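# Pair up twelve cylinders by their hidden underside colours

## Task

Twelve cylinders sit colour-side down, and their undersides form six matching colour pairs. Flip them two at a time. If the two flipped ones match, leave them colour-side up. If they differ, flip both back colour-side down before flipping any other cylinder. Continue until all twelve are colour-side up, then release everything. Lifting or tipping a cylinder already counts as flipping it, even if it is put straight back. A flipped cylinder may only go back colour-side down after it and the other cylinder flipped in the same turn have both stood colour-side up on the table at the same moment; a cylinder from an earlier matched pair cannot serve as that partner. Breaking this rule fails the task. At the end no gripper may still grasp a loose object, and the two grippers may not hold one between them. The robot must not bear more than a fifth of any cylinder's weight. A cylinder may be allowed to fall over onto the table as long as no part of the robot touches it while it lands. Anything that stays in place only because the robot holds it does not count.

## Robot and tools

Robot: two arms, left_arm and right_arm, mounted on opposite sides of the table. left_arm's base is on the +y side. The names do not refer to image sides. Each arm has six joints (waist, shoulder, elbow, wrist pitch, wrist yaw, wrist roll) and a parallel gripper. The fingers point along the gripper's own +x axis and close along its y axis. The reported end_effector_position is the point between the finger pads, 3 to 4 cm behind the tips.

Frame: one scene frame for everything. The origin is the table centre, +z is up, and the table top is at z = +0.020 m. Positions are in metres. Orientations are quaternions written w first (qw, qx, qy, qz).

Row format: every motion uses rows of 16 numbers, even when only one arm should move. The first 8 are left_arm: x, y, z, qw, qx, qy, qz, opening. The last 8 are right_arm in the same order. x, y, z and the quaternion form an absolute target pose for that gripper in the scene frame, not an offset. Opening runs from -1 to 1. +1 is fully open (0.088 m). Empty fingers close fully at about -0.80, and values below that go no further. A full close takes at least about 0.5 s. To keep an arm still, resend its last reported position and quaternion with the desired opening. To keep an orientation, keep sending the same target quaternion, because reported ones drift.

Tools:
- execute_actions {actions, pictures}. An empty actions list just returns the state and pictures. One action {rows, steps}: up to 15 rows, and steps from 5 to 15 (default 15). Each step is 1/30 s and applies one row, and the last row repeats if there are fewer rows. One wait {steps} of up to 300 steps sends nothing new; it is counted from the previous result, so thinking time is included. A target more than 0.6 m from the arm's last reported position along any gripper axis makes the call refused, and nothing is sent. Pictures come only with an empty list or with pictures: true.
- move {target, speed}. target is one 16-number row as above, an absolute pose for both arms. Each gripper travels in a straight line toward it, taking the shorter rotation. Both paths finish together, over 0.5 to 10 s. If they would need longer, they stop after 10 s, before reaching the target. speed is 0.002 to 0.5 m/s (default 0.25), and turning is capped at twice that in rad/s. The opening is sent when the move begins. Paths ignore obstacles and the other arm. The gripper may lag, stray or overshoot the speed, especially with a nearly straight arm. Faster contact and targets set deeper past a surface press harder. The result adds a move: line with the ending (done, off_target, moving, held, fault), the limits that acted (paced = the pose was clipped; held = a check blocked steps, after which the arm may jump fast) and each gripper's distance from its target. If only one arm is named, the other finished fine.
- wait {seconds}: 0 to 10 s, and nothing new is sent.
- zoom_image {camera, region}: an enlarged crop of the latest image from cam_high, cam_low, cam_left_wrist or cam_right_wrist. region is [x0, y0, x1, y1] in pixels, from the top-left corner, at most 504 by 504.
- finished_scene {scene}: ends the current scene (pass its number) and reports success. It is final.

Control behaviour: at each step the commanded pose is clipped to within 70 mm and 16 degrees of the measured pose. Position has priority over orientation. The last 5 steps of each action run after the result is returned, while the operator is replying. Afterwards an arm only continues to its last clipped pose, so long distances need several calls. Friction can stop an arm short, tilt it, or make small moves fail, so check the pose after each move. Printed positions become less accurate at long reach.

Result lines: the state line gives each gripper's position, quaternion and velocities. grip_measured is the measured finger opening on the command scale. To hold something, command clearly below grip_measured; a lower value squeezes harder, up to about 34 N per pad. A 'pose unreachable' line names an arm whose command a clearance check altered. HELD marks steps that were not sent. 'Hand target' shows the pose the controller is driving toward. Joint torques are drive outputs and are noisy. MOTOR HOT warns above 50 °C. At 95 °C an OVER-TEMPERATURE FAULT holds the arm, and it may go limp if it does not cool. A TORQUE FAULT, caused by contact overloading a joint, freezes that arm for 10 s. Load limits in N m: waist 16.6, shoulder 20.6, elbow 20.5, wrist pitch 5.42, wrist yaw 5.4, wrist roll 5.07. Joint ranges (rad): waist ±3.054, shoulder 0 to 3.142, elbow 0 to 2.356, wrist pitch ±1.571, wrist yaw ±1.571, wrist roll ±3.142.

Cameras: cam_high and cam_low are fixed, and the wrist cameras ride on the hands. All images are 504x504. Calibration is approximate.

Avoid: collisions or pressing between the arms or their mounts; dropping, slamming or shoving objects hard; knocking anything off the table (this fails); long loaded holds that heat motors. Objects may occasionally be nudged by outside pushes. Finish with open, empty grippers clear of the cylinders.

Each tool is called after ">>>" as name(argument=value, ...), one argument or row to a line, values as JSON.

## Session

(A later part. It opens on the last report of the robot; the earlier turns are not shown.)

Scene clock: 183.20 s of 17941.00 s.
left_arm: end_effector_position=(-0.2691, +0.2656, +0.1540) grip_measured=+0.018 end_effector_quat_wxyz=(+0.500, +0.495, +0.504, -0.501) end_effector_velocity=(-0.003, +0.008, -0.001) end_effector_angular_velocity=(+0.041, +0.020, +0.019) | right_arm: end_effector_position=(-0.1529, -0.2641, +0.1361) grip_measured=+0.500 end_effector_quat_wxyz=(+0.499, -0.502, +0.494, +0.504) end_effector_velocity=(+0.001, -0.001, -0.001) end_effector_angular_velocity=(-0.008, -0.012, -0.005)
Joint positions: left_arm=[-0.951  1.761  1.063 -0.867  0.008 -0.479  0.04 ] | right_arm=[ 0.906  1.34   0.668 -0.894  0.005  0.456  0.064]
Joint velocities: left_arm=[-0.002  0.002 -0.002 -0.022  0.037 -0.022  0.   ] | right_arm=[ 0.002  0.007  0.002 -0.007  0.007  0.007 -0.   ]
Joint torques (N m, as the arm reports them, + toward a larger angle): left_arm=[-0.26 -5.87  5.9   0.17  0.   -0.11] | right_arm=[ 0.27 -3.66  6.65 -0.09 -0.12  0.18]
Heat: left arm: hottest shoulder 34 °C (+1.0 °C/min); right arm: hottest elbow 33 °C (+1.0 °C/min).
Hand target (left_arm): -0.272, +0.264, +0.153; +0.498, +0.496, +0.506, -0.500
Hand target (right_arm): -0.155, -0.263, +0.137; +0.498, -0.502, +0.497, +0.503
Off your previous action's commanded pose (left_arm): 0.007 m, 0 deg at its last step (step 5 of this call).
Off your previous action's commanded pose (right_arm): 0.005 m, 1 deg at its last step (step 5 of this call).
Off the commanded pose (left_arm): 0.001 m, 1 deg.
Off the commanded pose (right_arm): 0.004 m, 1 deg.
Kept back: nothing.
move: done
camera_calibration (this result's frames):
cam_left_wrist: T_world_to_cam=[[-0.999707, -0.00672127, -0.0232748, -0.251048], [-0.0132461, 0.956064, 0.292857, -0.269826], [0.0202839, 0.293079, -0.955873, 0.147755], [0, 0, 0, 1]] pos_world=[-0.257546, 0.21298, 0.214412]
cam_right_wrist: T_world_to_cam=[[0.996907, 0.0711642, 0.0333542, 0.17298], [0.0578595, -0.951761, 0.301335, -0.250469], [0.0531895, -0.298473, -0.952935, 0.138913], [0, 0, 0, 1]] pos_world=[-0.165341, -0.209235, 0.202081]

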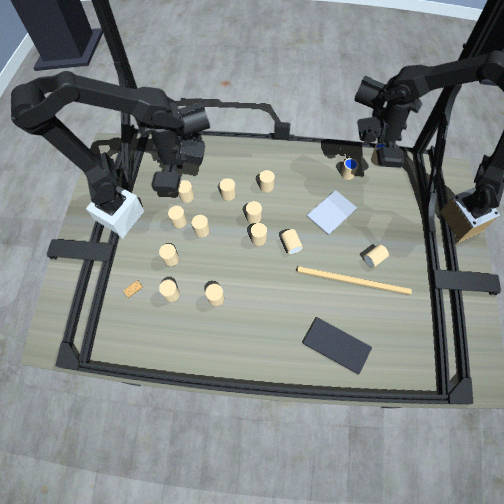

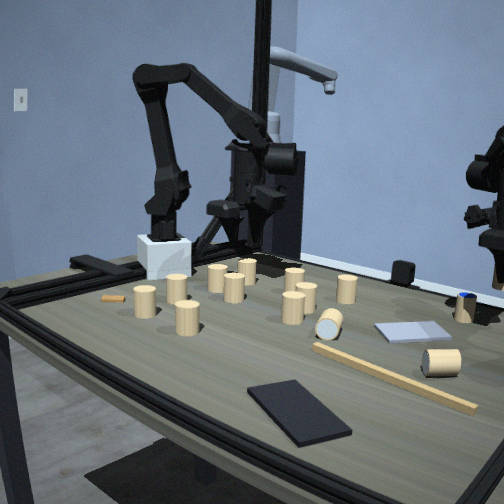

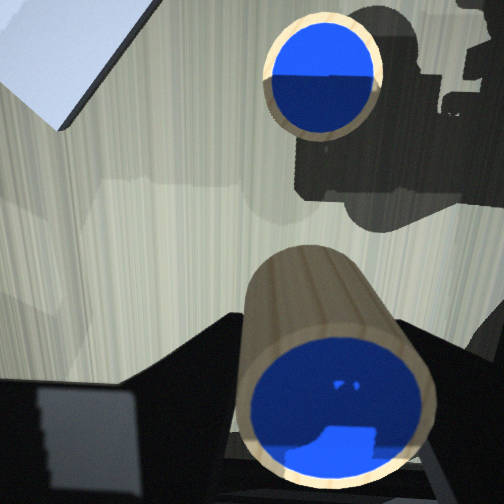

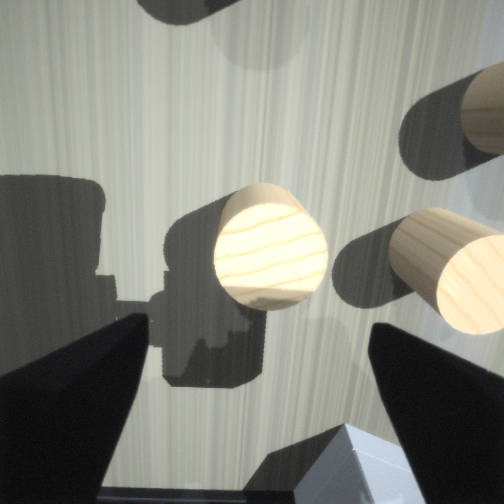

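>>> move(
  target=[-0.27,0.265,0.068,0.5,0.5,0.5,-0.5,-0.4,-0.152,-0.262,0.073,0.5,-0.5,0.5,0.5,0.5],
  speed=0.15,
)

>>> execute_actions(
  actions=[
    {"rows":[[-0.27,0.265,0.07,0.5,0.5,0.5,-0.5,0.5,-0.152,-0.262,0.077,0.5,-0.5,0.5,0.5,0.5]],"steps":13},
  ],
)

>>> move(
  target=[-0.27,0.265,0.16,0.5,0.5,0.5,-0.5,0.5,-0.152,-0.262,0.077,0.5,-0.5,0.5,0.5,0.5],
  speed=0.12,
)

>>> execute_actions(
  actions=[
    {"rows":[[-0.27,0.265,0.16,0.5,0.5,0.5,-0.5,0.5,-0.152,-0.262,0.077,0.5,-0.5,0.5,0.5,-0.4]],"steps":13},
  ],
)

>>> execute_actions(
  actions=[
    {"rows":[[-0.27,0.265,0.16,0.5,0.5,0.5,-0.5,0.5,-0.152,-0.262,0.1,0.5,-0.5,0.5,0.5,-0.4],[-0.27,0.265,0.16,0.5,0.5,0.5,-0.5,0.5,-0.152,-0.262,0.1,0.5,-0.5,0.5,0.5,-0.4],[-0.27,0.265,0.16,0.5,0.5,0.5,-0.5,0.5,-0.152,-0.262,0.18,0.5,-0.5,0.5,0.5,-0.4]],"steps":15},
  ],
)

>>> move(
  target=[0,0.1,0.308,0.5,0.5,-0.5,-0.5,0.6,0,-0.03,0.297,0.707,0,0,0.707,-0.4],
  speed=0.5,
)

>>> move(
  target=[0,0.02,0.308,0.5,0.5,-0.5,-0.5,0.6,0,-0.03,0.297,0.707,0,0,0.707,-0.4],
  speed=0.2,
)

>>> execute_actions(
  actions=[
    {"rows":[[0,0.02,0.308,0.5,0.5,-0.5,-0.5,-0.4,0,-0.03,0.297,0.707,0,0,0.707,-0.4]],"steps":15},
  ],
)

>>> execute_actions(
  actions=[
    {"rows":[[0,0.02,0.308,0.5,0.5,-0.5,-0.5,-0.4,0,-0.03,0.297,0.707,0,0,0.707,0.6]],"steps":10},
  ],
)

>>> execute_actions(
  actions=[
    {"rows":[[0,0.08,0.308,0.5,0.5,-0.5,-0.5,-0.4,0,-0.07,0.297,0.707,0,0,0.707,0.6]],"steps":12},
  ],
)

Scene clock: 185.97 s of 17941.00 s.
left_arm: end_effector_position=(-0.2716, +0.2611, +0.0736) grip_measured=+0.016 end_effector_quat_wxyz=(+0.502, +0.492, +0.501, -0.505) end_effector_velocity=(+0.003, +0.005, -0.001) end_effector_angular_velocity=(+0.021, -0.019, +0.005) | right_arm: end_effector_position=(-0.1534, -0.2597, +0.0767) grip_measured=+0.500 end_effector_quat_wxyz=(+0.502, -0.496, +0.497, +0.504) end_effector_velocity=(-0.003, -0.000, -0.003) end_effector_angular_velocity=(-0.003, +0.023, +0.020)
Joint positions: left_arm=[-0.954  1.956  0.937 -0.533  0.003 -0.48   0.04 ] | right_arm=[ 0.895  1.519  0.529 -0.569  0.002  0.457  0.064]
Joint velocities: left_arm=[-0.002  0.002 -0.002 -0.022 -0.007 -0.007  0.   ] | right_arm=[-0.002  0.007 -0.007  0.022 -0.022 -0.022 -0.   ]
Joint torques (N m, as the arm reports them, + toward a larger angle): left_arm=[-0.08 -6.04  3.24  0.69 -0.19  0.08] | right_arm=[-0.31 -4.13  3.33  0.31 -0.11 -0.05]
Heat: left arm: hottest shoulder 34 °C (+1.0 °C/min); right arm: hottest elbow 33 °C (+1.0 °C/min).
Hand target (left_arm): -0.270, +0.265, +0.068; +0.500, +0.500, +0.500, -0.500
Hand target (right_arm): -0.152, -0.263, +0.073; +0.500, -0.500, +0.500, +0.500
Off the commanded pose (left_arm): 0.007 m, 1 deg.
Off the commanded pose (right_arm): 0.005 m, 1 deg.
Kept back: nothing.
move: done
camera_calibration (this result's frames):
cam_left_wrist: T_world_to_cam=[[-0.999742, -0.00555012, -0.0220358, -0.255864], [-0.0115071, 0.95984, 0.280313, -0.241578], [0.0195951, 0.280494, -0.959656, 0.0756779], [0, 0, 0, 1]] pos_world=[-0.260061, 0.209229, 0.134704]
cam_right_wrist: T_world_to_cam=[[0.997832, 0.0599602, 0.0271328, 0.172869], [0.0493272, -0.954284, 0.294802, -0.229785], [0.0435688, -0.292825, -0.955173, 0.0837296], [0, 0, 0, 1]] pos_world=[-0.164807, -0.205127, 0.143027]

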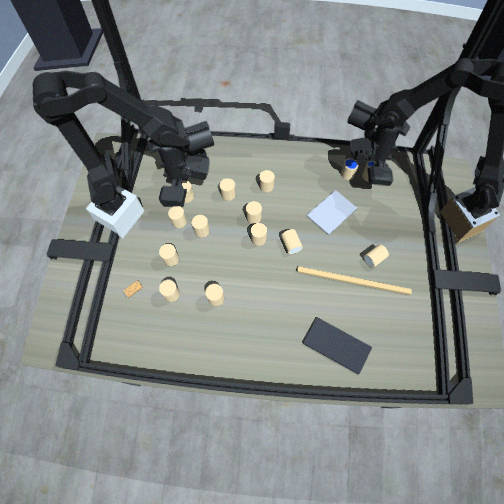

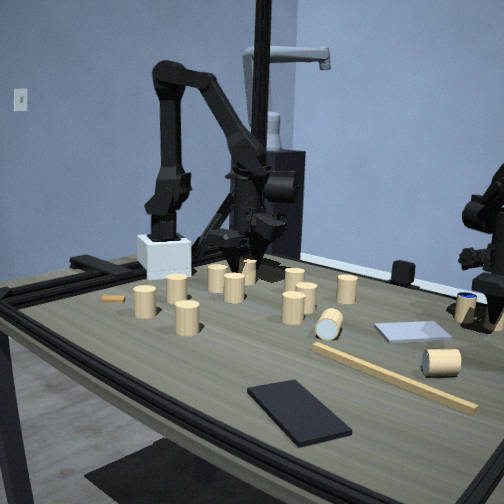

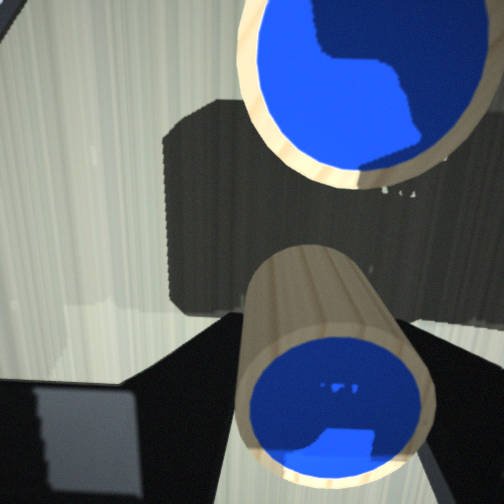

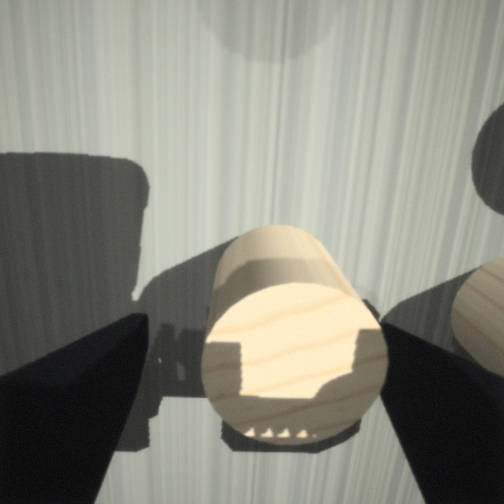

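Scene clock: 186.23 s of 17941.00 s.
left_arm: end_effector_position=(-0.2716, +0.2611, +0.0736) grip_measured=+0.413 end_effector_quat_wxyz=(+0.502, +0.493, +0.500, -0.505) end_effector_velocity=(+0.000, +0.000, +0.001) end_effector_angular_velocity=(-0.001, -0.008, +0.005) | right_arm: end_effector_position=(-0.1524, -0.2616, +0.0766) grip_measured=+0.500 end_effector_quat_wxyz=(+0.501, -0.500, +0.498, +0.501) end_effector_velocity=(+0.003, -0.005, -0.000) end_effector_angular_velocity=(-0.023, -0.003, +0.000)
Joint positions: left_arm=[-0.954  1.956  0.937 -0.533  0.003 -0.48   0.059] | right_arm=[ 0.895  1.519  0.529 -0.578  0.002  0.457  0.064]
Joint velocities: left_arm=[-0.002 -0.002  0.002 -0.007 -0.007 -0.007  0.03 ] | right_arm=[-0.007 -0.002 -0.002 -0.022 -0.007 -0.007 -0.   ]
Joint torques (N m, as the arm reports them, + toward a larger angle): left_arm=[-0.15 -6.99  3.53  0.27 -0.15  0.05] | right_arm=[-0.33 -5.23  4.57 -0.08 -0.11 -0.06]
Heat: left arm: hottest shoulder 34 °C (+1.0 °C/min); right arm: hottest elbow 33 °C (+1.0 °C/min).
Steps of this call (steps 1 to 8: the first 8 steps of this action). Readings (end_effector_position):
1: left_arm (-0.2716, +0.2611, +0.0736) | right_arm (-0.1534, -0.2597, +0.0766)
2: left_arm (-0.2716, +0.2611, +0.0736) | right_arm (-0.1533, -0.2599, +0.0766)
4: left_arm (-0.2715, +0.2610, +0.0736) | right_arm (-0.1527, -0.2609, +0.0766)
8: the state above

Scene clock: 187.90 s of 17941.00 s.
left_arm: end_effector_position=(-0.2681, +0.2681, +0.1546) grip_measured=+0.500 end_effector_quat_wxyz=(+0.498, +0.505, +0.504, -0.493) end_effector_velocity=(+0.003, +0.000, +0.004) end_effector_angular_velocity=(-0.004, -0.023, +0.004) | right_arm: end_effector_position=(-0.1521, -0.2621, +0.0766) grip_measured=+0.500 end_effector_quat_wxyz=(+0.500, -0.500, +0.499, +0.500) end_effector_velocity=(+0.000, -0.002, -0.000) end_effector_angular_velocity=(-0.010, +0.003, -0.010)
Joint positions: left_arm=[-0.954  1.769  1.075 -0.895  0.003 -0.48   0.063] | right_arm=[ 0.895  1.519  0.529 -0.581  0.002  0.457  0.064]
Joint velocities: left_arm=[-0.002 -0.007  0.007 -0.022 -0.022 -0.007  0.   ] | right_arm=[-0.002 -0.002 -0.002 -0.007 -0.007  0.007 -0.   ]
Joint torques (N m, as the arm reports them, + toward a larger angle): left_arm=[-0.26 -9.13  5.76  0.12 -0.1   0.05] | right_arm=[-0.3  -5.27  4.62 -0.08 -0.1  -0.06]
Heat: left arm: hottest shoulder 34 °C (+1.0 °C/min); right arm: hottest elbow 33 °C (+1.0 °C/min).
Hand target (left_arm): -0.270, +0.265, +0.160; +0.500, +0.500, +0.500, -0.500
Hand target (right_arm): -0.152, -0.262, +0.077; +0.500, -0.500, +0.500, +0.500
Off your previous action's commanded pose (left_arm): 0.006 m, 1 deg at its last step (step 5 of this call).
Off your previous action's commanded pose (right_arm): 0.000 m, 0 deg at its last step (step 5 of this call).
Off the commanded pose (left_arm): 0.007 m, 1 deg.
Off the commanded pose (right_arm): 0.000 m, 0 deg.
Kept back: nothing.
move: done
camera_calibration (this result's frames):
cam_left_wrist: T_world_to_cam=[[-0.999235, -0.00382081, -0.0389083, -0.248248], [-0.0157201, 0.950482, 0.310383, -0.27418], [0.0357957, 0.310758, -0.949815, 0.14605], [0, 0, 0, 1]] pos_world=[-0.257596, 0.214269, 0.214163]
cam_right_wrist: T_world_to_cam=[[0.997695, 0.0599025, 0.031871, 0.171384], [0.0473411, -0.951018, 0.30549, -0.232303], [0.0486095, -0.303277, -0.951662, 0.0806748], [0, 0, 0, 1]] pos_world=[-0.163913, -0.206724, 0.142279]

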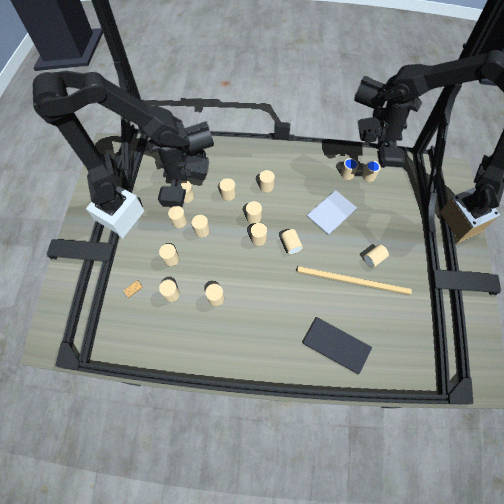

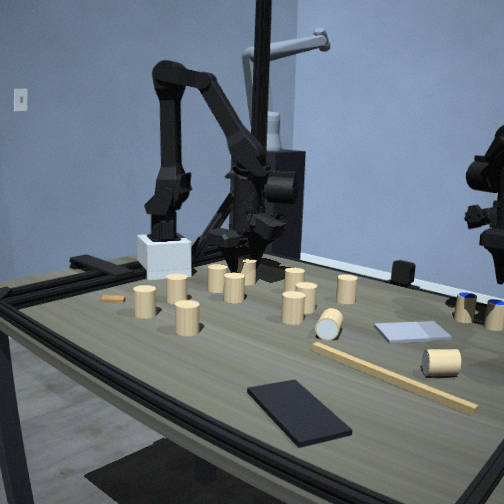

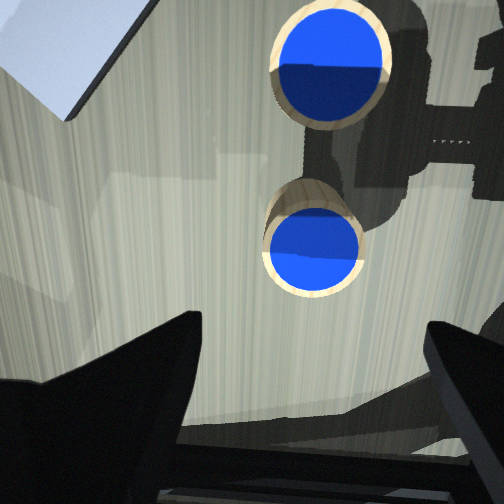

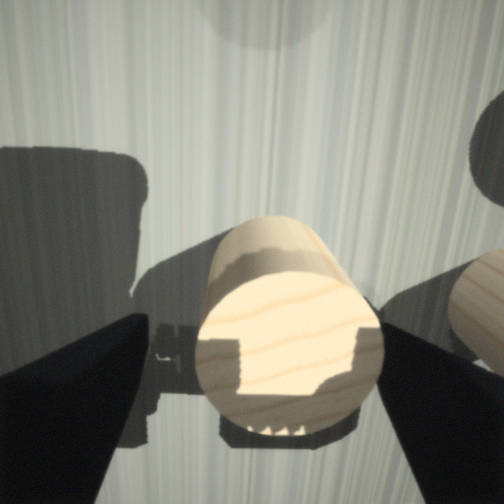

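Scene clock: 188.17 s of 17941.00 s.
left_arm: end_effector_position=(-0.2680, +0.2681, +0.1547) grip_measured=+0.500 end_effector_quat_wxyz=(+0.498, +0.505, +0.504, -0.493) end_effector_velocity=(+0.000, +0.004, +0.001) end_effector_angular_velocity=(+0.018, -0.002, +0.020) | right_arm: end_effector_position=(-0.1518, -0.2625, +0.0766) grip_measured=+0.010 end_effector_quat_wxyz=(+0.500, -0.501, +0.499, +0.499) end_effector_velocity=(-0.000, -0.003, -0.000) end_effector_angular_velocity=(-0.010, +0.003, +0.010)
Joint positions: left_arm=[-0.954  1.769  1.075 -0.896  0.003 -0.48   0.063] | right_arm=[ 0.895  1.519  0.529 -0.583  0.003  0.457  0.039]
Joint velocities: left_arm=[-0.002 -0.002  0.002 -0.022  0.007 -0.022 -0.   ] | right_arm=[ 0.002 -0.002 -0.002 -0.007 -0.007 -0.007  0.   ]
Joint torques (N m, as the arm reports them, + toward a larger angle): left_arm=[-0.2  -9.13  5.86  0.19 -0.15  0.09] | right_arm=[-0.27 -5.27  4.61  0.08 -0.1  -0.06]
Heat: left arm: hottest shoulder 34 °C (+1.0 °C/min); right arm: hottest elbow 33 °C (+1.0 °C/min).
Steps of this call (steps 1 to 8: the first 8 steps of this action). Readings (end_effector_position):
1: left_arm (-0.2681, +0.2681, +0.1546) | right_arm (-0.1521, -0.2621, +0.0766)
2: left_arm (-0.2681, +0.2679, +0.1547) | right_arm (-0.1521, -0.2621, +0.0766)
4: left_arm (-0.2681, +0.2680, +0.1547) | right_arm (-0.1518, -0.2621, +0.0766)
8: the state above

Scene clock: 188.67 s of 17941.00 s.
left_arm: end_effector_position=(-0.2680, +0.2681, +0.1547) grip_measured=+0.500 end_effector_quat_wxyz=(+0.498, +0.505, +0.504, -0.493) end_effector_velocity=(+0.002, -0.001, +0.003) end_effector_angular_velocity=(-0.012, -0.019, +0.004) | right_arm: end_effector_position=(-0.1545, -0.2573, +0.1579) grip_measured=+0.009 end_effector_quat_wxyz=(+0.502, -0.496, +0.498, +0.504) end_effector_velocity=(+0.003, -0.005, +0.180) end_effector_angular_velocity=(+0.003, +0.010, -0.015)
Joint positions: left_arm=[-0.954  1.769  1.075 -0.896  0.003 -0.48   0.063] | right_arm=[ 0.895  1.323  0.748 -0.983  0.002  0.457  0.039]
Joint velocities: left_arm=[-0.002 -0.007  0.002 -0.007 -0.022 -0.007 -0.   ] | right_arm=[-0.007 -0.3    0.535 -0.828 -0.007  0.007 -0.   ]
Joint torques (N m, as the arm reports them, + toward a larger angle): left_arm=[-0.08 -9.07  5.76  0.13 -0.16  0.09] | right_arm=[-0.24 -4.59  5.73 -0.25 -0.09 -0.05]
Heat: left arm: hottest shoulder 34 °C (+1.0 °C/min); right arm: hottest elbow 33 °C (+1.0 °C/min).
Off your previous action's commanded pose (left_arm): 0.006 m, 1 deg at its last step (step 5 of this call).
Off your previous action's commanded pose (right_arm): 0.001 m, 0 deg at its last step (step 5 of this call).
Steps of this call (steps 1 to 5: the last 5 steps of your previous action; steps 6 to 15: the first 10 steps of this action). Readings (end_effector_position):
6: left_arm (-0.2680, +0.2681, +0.1547) | right_arm (-0.1513, -0.2635, +0.0788)
7: left_arm (-0.2680, +0.2681, +0.1547) | right_arm (-0.1502, -0.2657, +0.0818)
9: left_arm (-0.2680, +0.2681, +0.1547) | right_arm (-0.1487, -0.2688, +0.0983)
13: left_arm (-0.2680, +0.2681, +0.1547) | right_arm (-0.1538, -0.2585, +0.1427)
15: the state above

Scene clock: 191.97 s of 17941.00 s.
left_arm: end_effector_position=(-0.0004, +0.1034, +0.3104) grip_measured=+0.600 end_effector_quat_wxyz=(+0.497, +0.500, -0.504, -0.499) end_effector_velocity=(+0.001, -0.002, +0.002) end_effector_angular_velocity=(-0.015, +0.015, -0.005) | right_arm: end_effector_position=(-0.0026, -0.0315, +0.2932) grip_measured=+0.008 end_effector_quat_wxyz=(+0.711, -0.004, +0.002, +0.703) end_effector_velocity=(+0.000, +0.001, -0.006) end_effector_angular_velocity=(-0.012, -0.019, +0.005)
Joint positions: left_arm=[-0.029  1.715  0.704  1.013  0.457  1.578  0.068] | right_arm=[ 0.188  1.52   0.534  0.977 -0.238 -0.005  0.039]
Joint velocities: left_arm=[ 0.002  0.012  0.007  0.022  0.007 -0.022 -0.   ] | right_arm=[-0.002  0.017 -0.002  0.007 -0.007 -0.022 -0.   ]
Joint torques (N m, as the arm reports them, + toward a larger angle): left_arm=[ 0.53 -6.07  6.49  1.76  0.16  0.02] | right_arm=[-0.3  -5.72  7.48  1.65 -0.13  0.2 ]
Heat: left arm: hottest shoulder 34 °C (+1.0 °C/min); right arm: hottest elbow 33 °C (+1.0 °C/min).
Hand target (left_arm): +0.002, +0.101, +0.310; +0.496, +0.500, -0.506, -0.498
Hand target (right_arm): -0.001, -0.029, +0.295; +0.711, -0.000, +0.001, +0.703
Off your previous action's commanded pose (left_arm): 0.006 m, 1 deg at its last step (step 5 of this call).
Off your previous action's commanded pose (right_arm): 0.009 m, 0 deg at its last step (step 5 of this call).
Off the commanded pose (left_arm): 0.004 m, 1 deg.
Off the commanded pose (right_arm): 0.005 m, 1 deg.
Kept back: nothing.
move: done
camera_calibration (this result's frames):
cam_left_wrist: T_world_to_cam=[[0.00859305, -0.0352236, -0.999343, 0.326446], [0.957878, 0.28717, -0.00188529, 0.00402691], [0.287047, -0.957232, 0.0362075, 0.160781], [0, 0, 0, 1]] pos_world=[-0.0528143, 0.164247, 0.320417]
cam_right_wrist: T_world_to_cam=[[0.997311, -0.0396247, 0.0616493, -0.0103774], [0.0459868, -0.316616, -0.947438, 0.301054], [0.0570611, 0.947726, -0.313942, 0.201988], [0, 0, 0, 1]] pos_world=[-0.0150207, -0.0965224, 0.349283]

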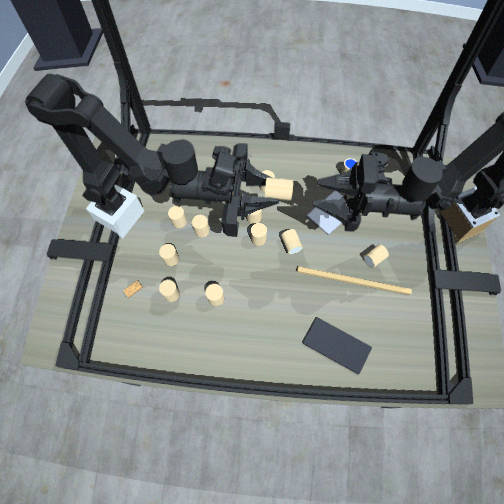

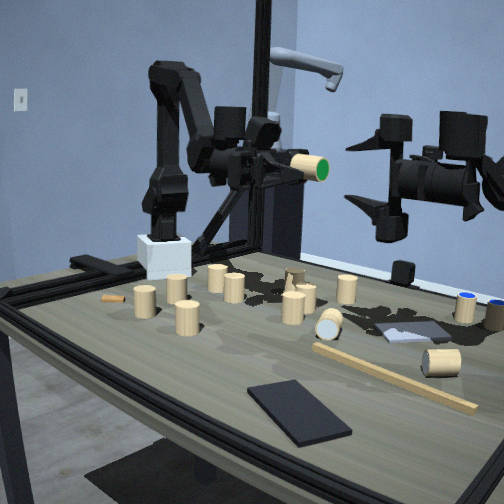

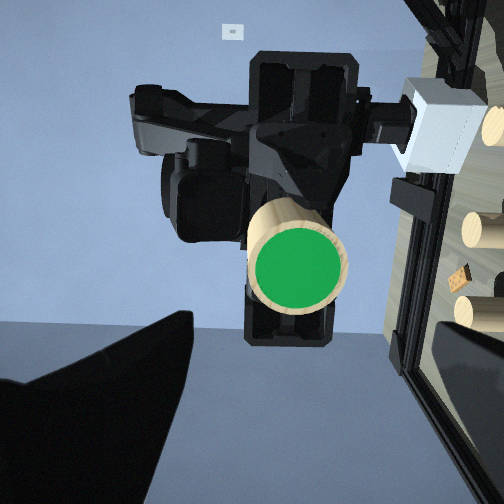

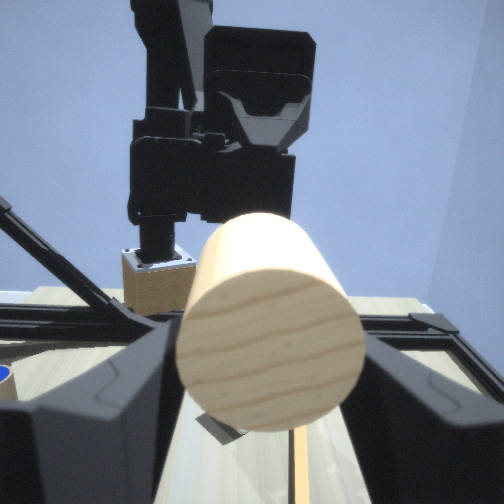

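Scene clock: 192.97 s of 17941.00 s.
left_arm: end_effector_position=(-0.0004, +0.0238, +0.3116) grip_measured=+0.600 end_effector_quat_wxyz=(+0.500, +0.499, -0.503, -0.497) end_effector_velocity=(+0.001, -0.002, -0.005) end_effector_angular_velocity=(+0.021, +0.015, +0.005) | right_arm: end_effector_position=(-0.0013, -0.0320, +0.2938) grip_measured=+0.008 end_effector_quat_wxyz=(+0.707, -0.004, +0.002, +0.707) end_effector_velocity=(-0.003, -0.002, -0.005) end_effector_angular_velocity=(-0.021, -0.002, +0.010)
Joint positions: left_arm=[-0.123  1.946  1.019  0.935  0.357  1.573  0.068] | right_arm=[ 0.177  1.52   0.535  0.977 -0.259 -0.005  0.039]
Joint velocities: left_arm=[-0.002  0.007  0.007 -0.022 -0.007 -0.007 -0.   ] | right_arm=[ 0.002 -0.007 -0.007 -0.022 -0.007 -0.007 -0.   ]
Joint torques (N m, as the arm reports them, + toward a larger angle): left_arm=[-0.31 -8.06  6.57  1.54 -0.1  -0.17] | right_arm=[-0.32 -6.31  7.49  1.45 -0.13  0.19]
Heat: left arm: hottest shoulder 34 °C (+0.0 °C/min); right arm: hottest elbow 33 °C (+1.0 °C/min).
Hand target (left_arm): -0.000, +0.020, +0.308; +0.500, +0.500, -0.500, -0.500
Hand target (right_arm): -0.000, -0.030, +0.297; +0.707, -0.000, +0.000, +0.707
Off the commanded pose (left_arm): 0.005 m, 1 deg.
Off the commanded pose (right_arm): 0.004 m, 0 deg.
Kept back: nothing.
move: done
camera_calibration (this result's frames):
cam_left_wrist: T_world_to_cam=[[0.00552922, -0.040252, -0.999174, 0.324894], [0.955988, 0.293332, -0.00652673, 0.0282205], [0.293353, -0.955163, 0.0401023, 0.0833015], [0, 0, 0, 1]] pos_world=[-0.0532116, 0.0843661, 0.321469]
cam_right_wrist: T_world_to_cam=[[0.997655, -0.0294458, 0.0617893, -0.0114465], [0.0494207, -0.314678, -0.947911, 0.301587], [0.0473557, 0.948742, -0.312485, 0.202078], [0, 0, 0, 1]] pos_world=[-0.0130545, -0.0971545, 0.349731]

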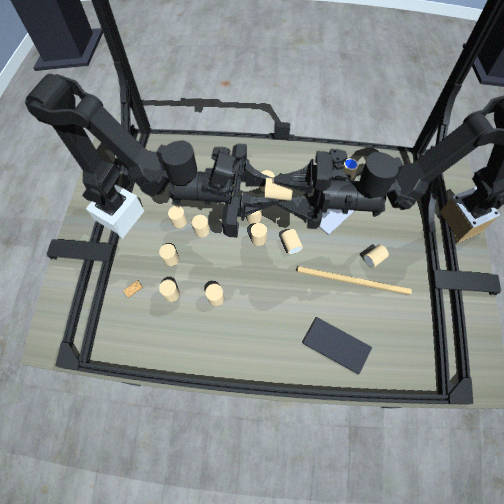

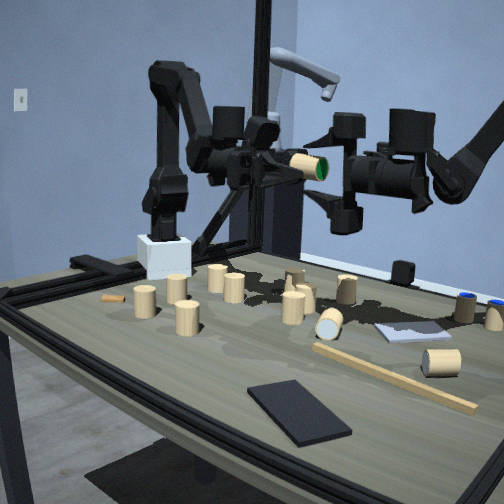

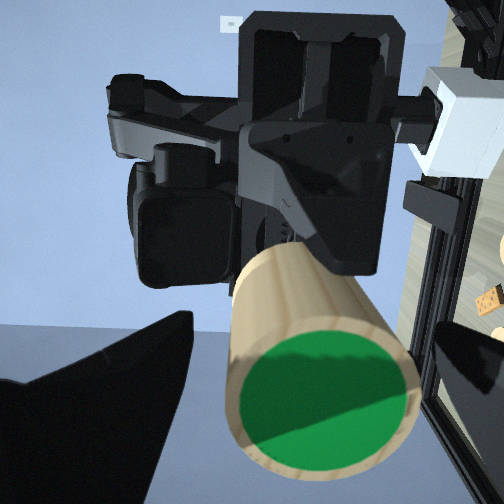

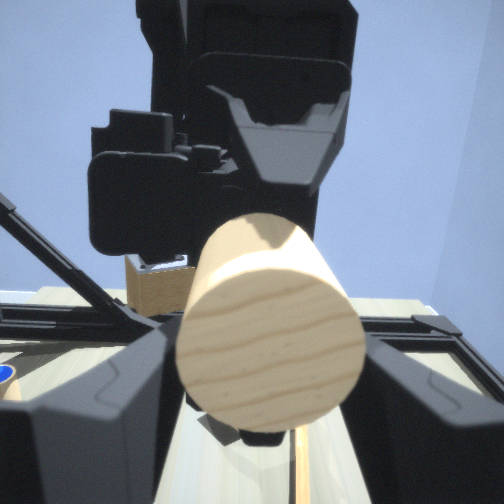

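Scene clock: 193.30 s of 17941.00 s.
left_arm: end_effector_position=(-0.0000, +0.0231, +0.3125) grip_measured=+0.025 end_effector_quat_wxyz=(+0.501, +0.499, -0.503, -0.497) end_effector_velocity=(-0.003, -0.000, +0.001) end_effector_angular_velocity=(+0.002, +0.008, -0.000) | right_arm: end_effector_position=(-0.0011, -0.0320, +0.2935) grip_measured=+0.008 end_effector_quat_wxyz=(+0.707, -0.004, +0.003, +0.707) end_effector_velocity=(-0.000, -0.001, -0.002) end_effector_angular_velocity=(-0.007, -0.005, +0.005)
Joint positions: left_arm=[-0.123  1.947  1.023  0.933  0.356  1.573  0.04 ] | right_arm=[ 0.176  1.52   0.535  0.975 -0.26  -0.004  0.039]
Joint velocities: left_arm=[-0.007 -0.007 -0.002 -0.007 -0.007 -0.007 -0.   ] | right_arm=[-0.002 -0.002 -0.002 -0.007 -0.007 -0.007 -0.   ]
Joint torques (N m, as the arm reports them, + toward a larger angle): left_arm=[-0.02 -8.24  6.65  1.45 -0.06 -0.08] | right_arm=[-0.21 -6.39  7.48  1.54 -0.09  0.14]
Heat: left arm: hottest shoulder 34 °C (+0.0 °C/min); right arm: hottest elbow 33 °C (+1.0 °C/min).
Steps of this call (steps 1 to 10: the first 10 steps of this action). Readings (end_effector_position):
1: left_arm (-0.0004, +0.0237, +0.3115) | right_arm (-0.0013, -0.0319, +0.2939)
2: left_arm (-0.0003, +0.0237, +0.3116) | right_arm (-0.0013, -0.0319, +0.2939)
4: left_arm (-0.0002, +0.0235, +0.3118) | right_arm (-0.0013, -0.0319, +0.2937)
8: left_arm (-0.0000, +0.0231, +0.3125) | right_arm (-0.0011, -0.0320, +0.2935)
10: the state above

Scene clock: 193.63 s of 17941.00 s.
left_arm: end_effector_position=(+0.0000, +0.0230, +0.3120) grip_measured=+0.025 end_effector_quat_wxyz=(+0.501, +0.499, -0.503, -0.497) end_effector_velocity=(-0.002, -0.002, -0.030) end_effector_angular_velocity=(+0.094, +0.042, -0.010) | right_arm: end_effector_position=(-0.0011, -0.0317, +0.2944) grip_measured=+0.189 end_effector_quat_wxyz=(+0.707, -0.003, +0.002, +0.707) end_effector_velocity=(+0.001, +0.003, +0.023) end_effector_angular_velocity=(+0.078, -0.028, +0.005)
Joint positions: left_arm=[-0.123  1.948  1.024  0.931  0.356  1.573  0.04 ] | right_arm=[ 0.176  1.52   0.537  0.976 -0.261 -0.004  0.048]
Joint velocities: left_arm=[-0.002  0.027 -0.007 -0.066  0.007 -0.007 -0.   ] | right_arm=[-0.002 -0.007  0.022  0.051 -0.007 -0.007  0.163]
Joint torques (N m, as the arm reports them, + toward a larger angle): left_arm=[-0.2  -8.62  6.38  1.57 -0.1  -0.16] | right_arm=[-0.2  -6.34  7.05  1.46 -0.06  0.15]
Heat: left arm: hottest shoulder 34 °C (+0.0 °C/min); right arm: hottest elbow 33 °C (+1.0 °C/min).
Off your previous action's commanded pose (left_arm): 0.006 m, 1 deg at its last step (step 5 of this call).
Off your previous action's commanded pose (right_arm): 0.004 m, 1 deg at its last step (step 5 of this call).
Steps of this call (steps 1 to 5: the last 5 steps of your previous action; steps 6 to 10: the first 5 steps of this action). Readings (end_effector_position):
6: left_arm (-0.0000, +0.0231, +0.3125) | right_arm (-0.0011, -0.0320, +0.2935)
7: left_arm (-0.0000, +0.0231, +0.3125) | right_arm (-0.0011, -0.0320, +0.2935)
9: left_arm (+0.0000, +0.0230, +0.3125) | right_arm (-0.0011, -0.0319, +0.2937)
10: the state above

Scene clock: 194.03 s of 17941.00 s.
left_arm: end_effector_position=(+0.0023, +0.0658, +0.3029) grip_measured=+0.025 end_effector_quat_wxyz=(+0.499, +0.503, -0.495, -0.502) end_effector_velocity=(+0.014, +0.102, +0.002) end_effector_angular_velocity=(+0.002, +0.024, +0.044) | right_arm: end_effector_position=(+0.0004, -0.0606, +0.2995) grip_measured=+0.592 end_effector_quat_wxyz=(+0.708, +0.001, -0.005, +0.707) end_effector_velocity=(-0.002, -0.060, +0.008) end_effector_angular_velocity=(+0.007, -0.025, +0.010)
Joint positions: left_arm=[-0.074  1.841  0.842  0.986  0.401  1.573  0.04 ] | right_arm=[ 0.14   1.398  0.442  0.965 -0.295 -0.004  0.068]
Joint velocities: left_arm=[ 0.139 -0.291 -0.388  0.095  0.095 -0.022 -0.   ] | right_arm=[-0.071 -0.286 -0.183 -0.095 -0.081 -0.022  0.003]
Joint torques (N m, as the arm reports them, + toward a larger angle): left_arm=[ -0.18 -10.69   4.78   1.95   0.13  -0.11] | right_arm=[-0.25 -6.45  4.7   1.08 -0.11  0.16]
Heat: left arm: hottest shoulder 34 °C (+0.0 °C/min); right arm: hottest elbow 33 °C (+1.0 °C/min).
Off your previous action's commanded pose (left_arm): 0.004 m, 0 deg at its last step (step 5 of this call).
Off your previous action's commanded pose (right_arm): 0.003 m, 0 deg at its last step (step 5 of this call).
Steps of this call (steps 1 to 5: the last 5 steps of your previous action; steps 6 to 12: the first 7 steps of this action). Readings (end_effector_position):
6: left_arm (-0.0009, +0.0270, +0.3104) | right_arm (-0.0013, -0.0349, +0.2957)
7: left_arm (-0.0017, +0.0352, +0.3085) | right_arm (-0.0010, -0.0409, +0.2955)
9: left_arm (-0.0008, +0.0513, +0.3049) | right_arm (-0.0000, -0.0521, +0.2970)
12: the state above


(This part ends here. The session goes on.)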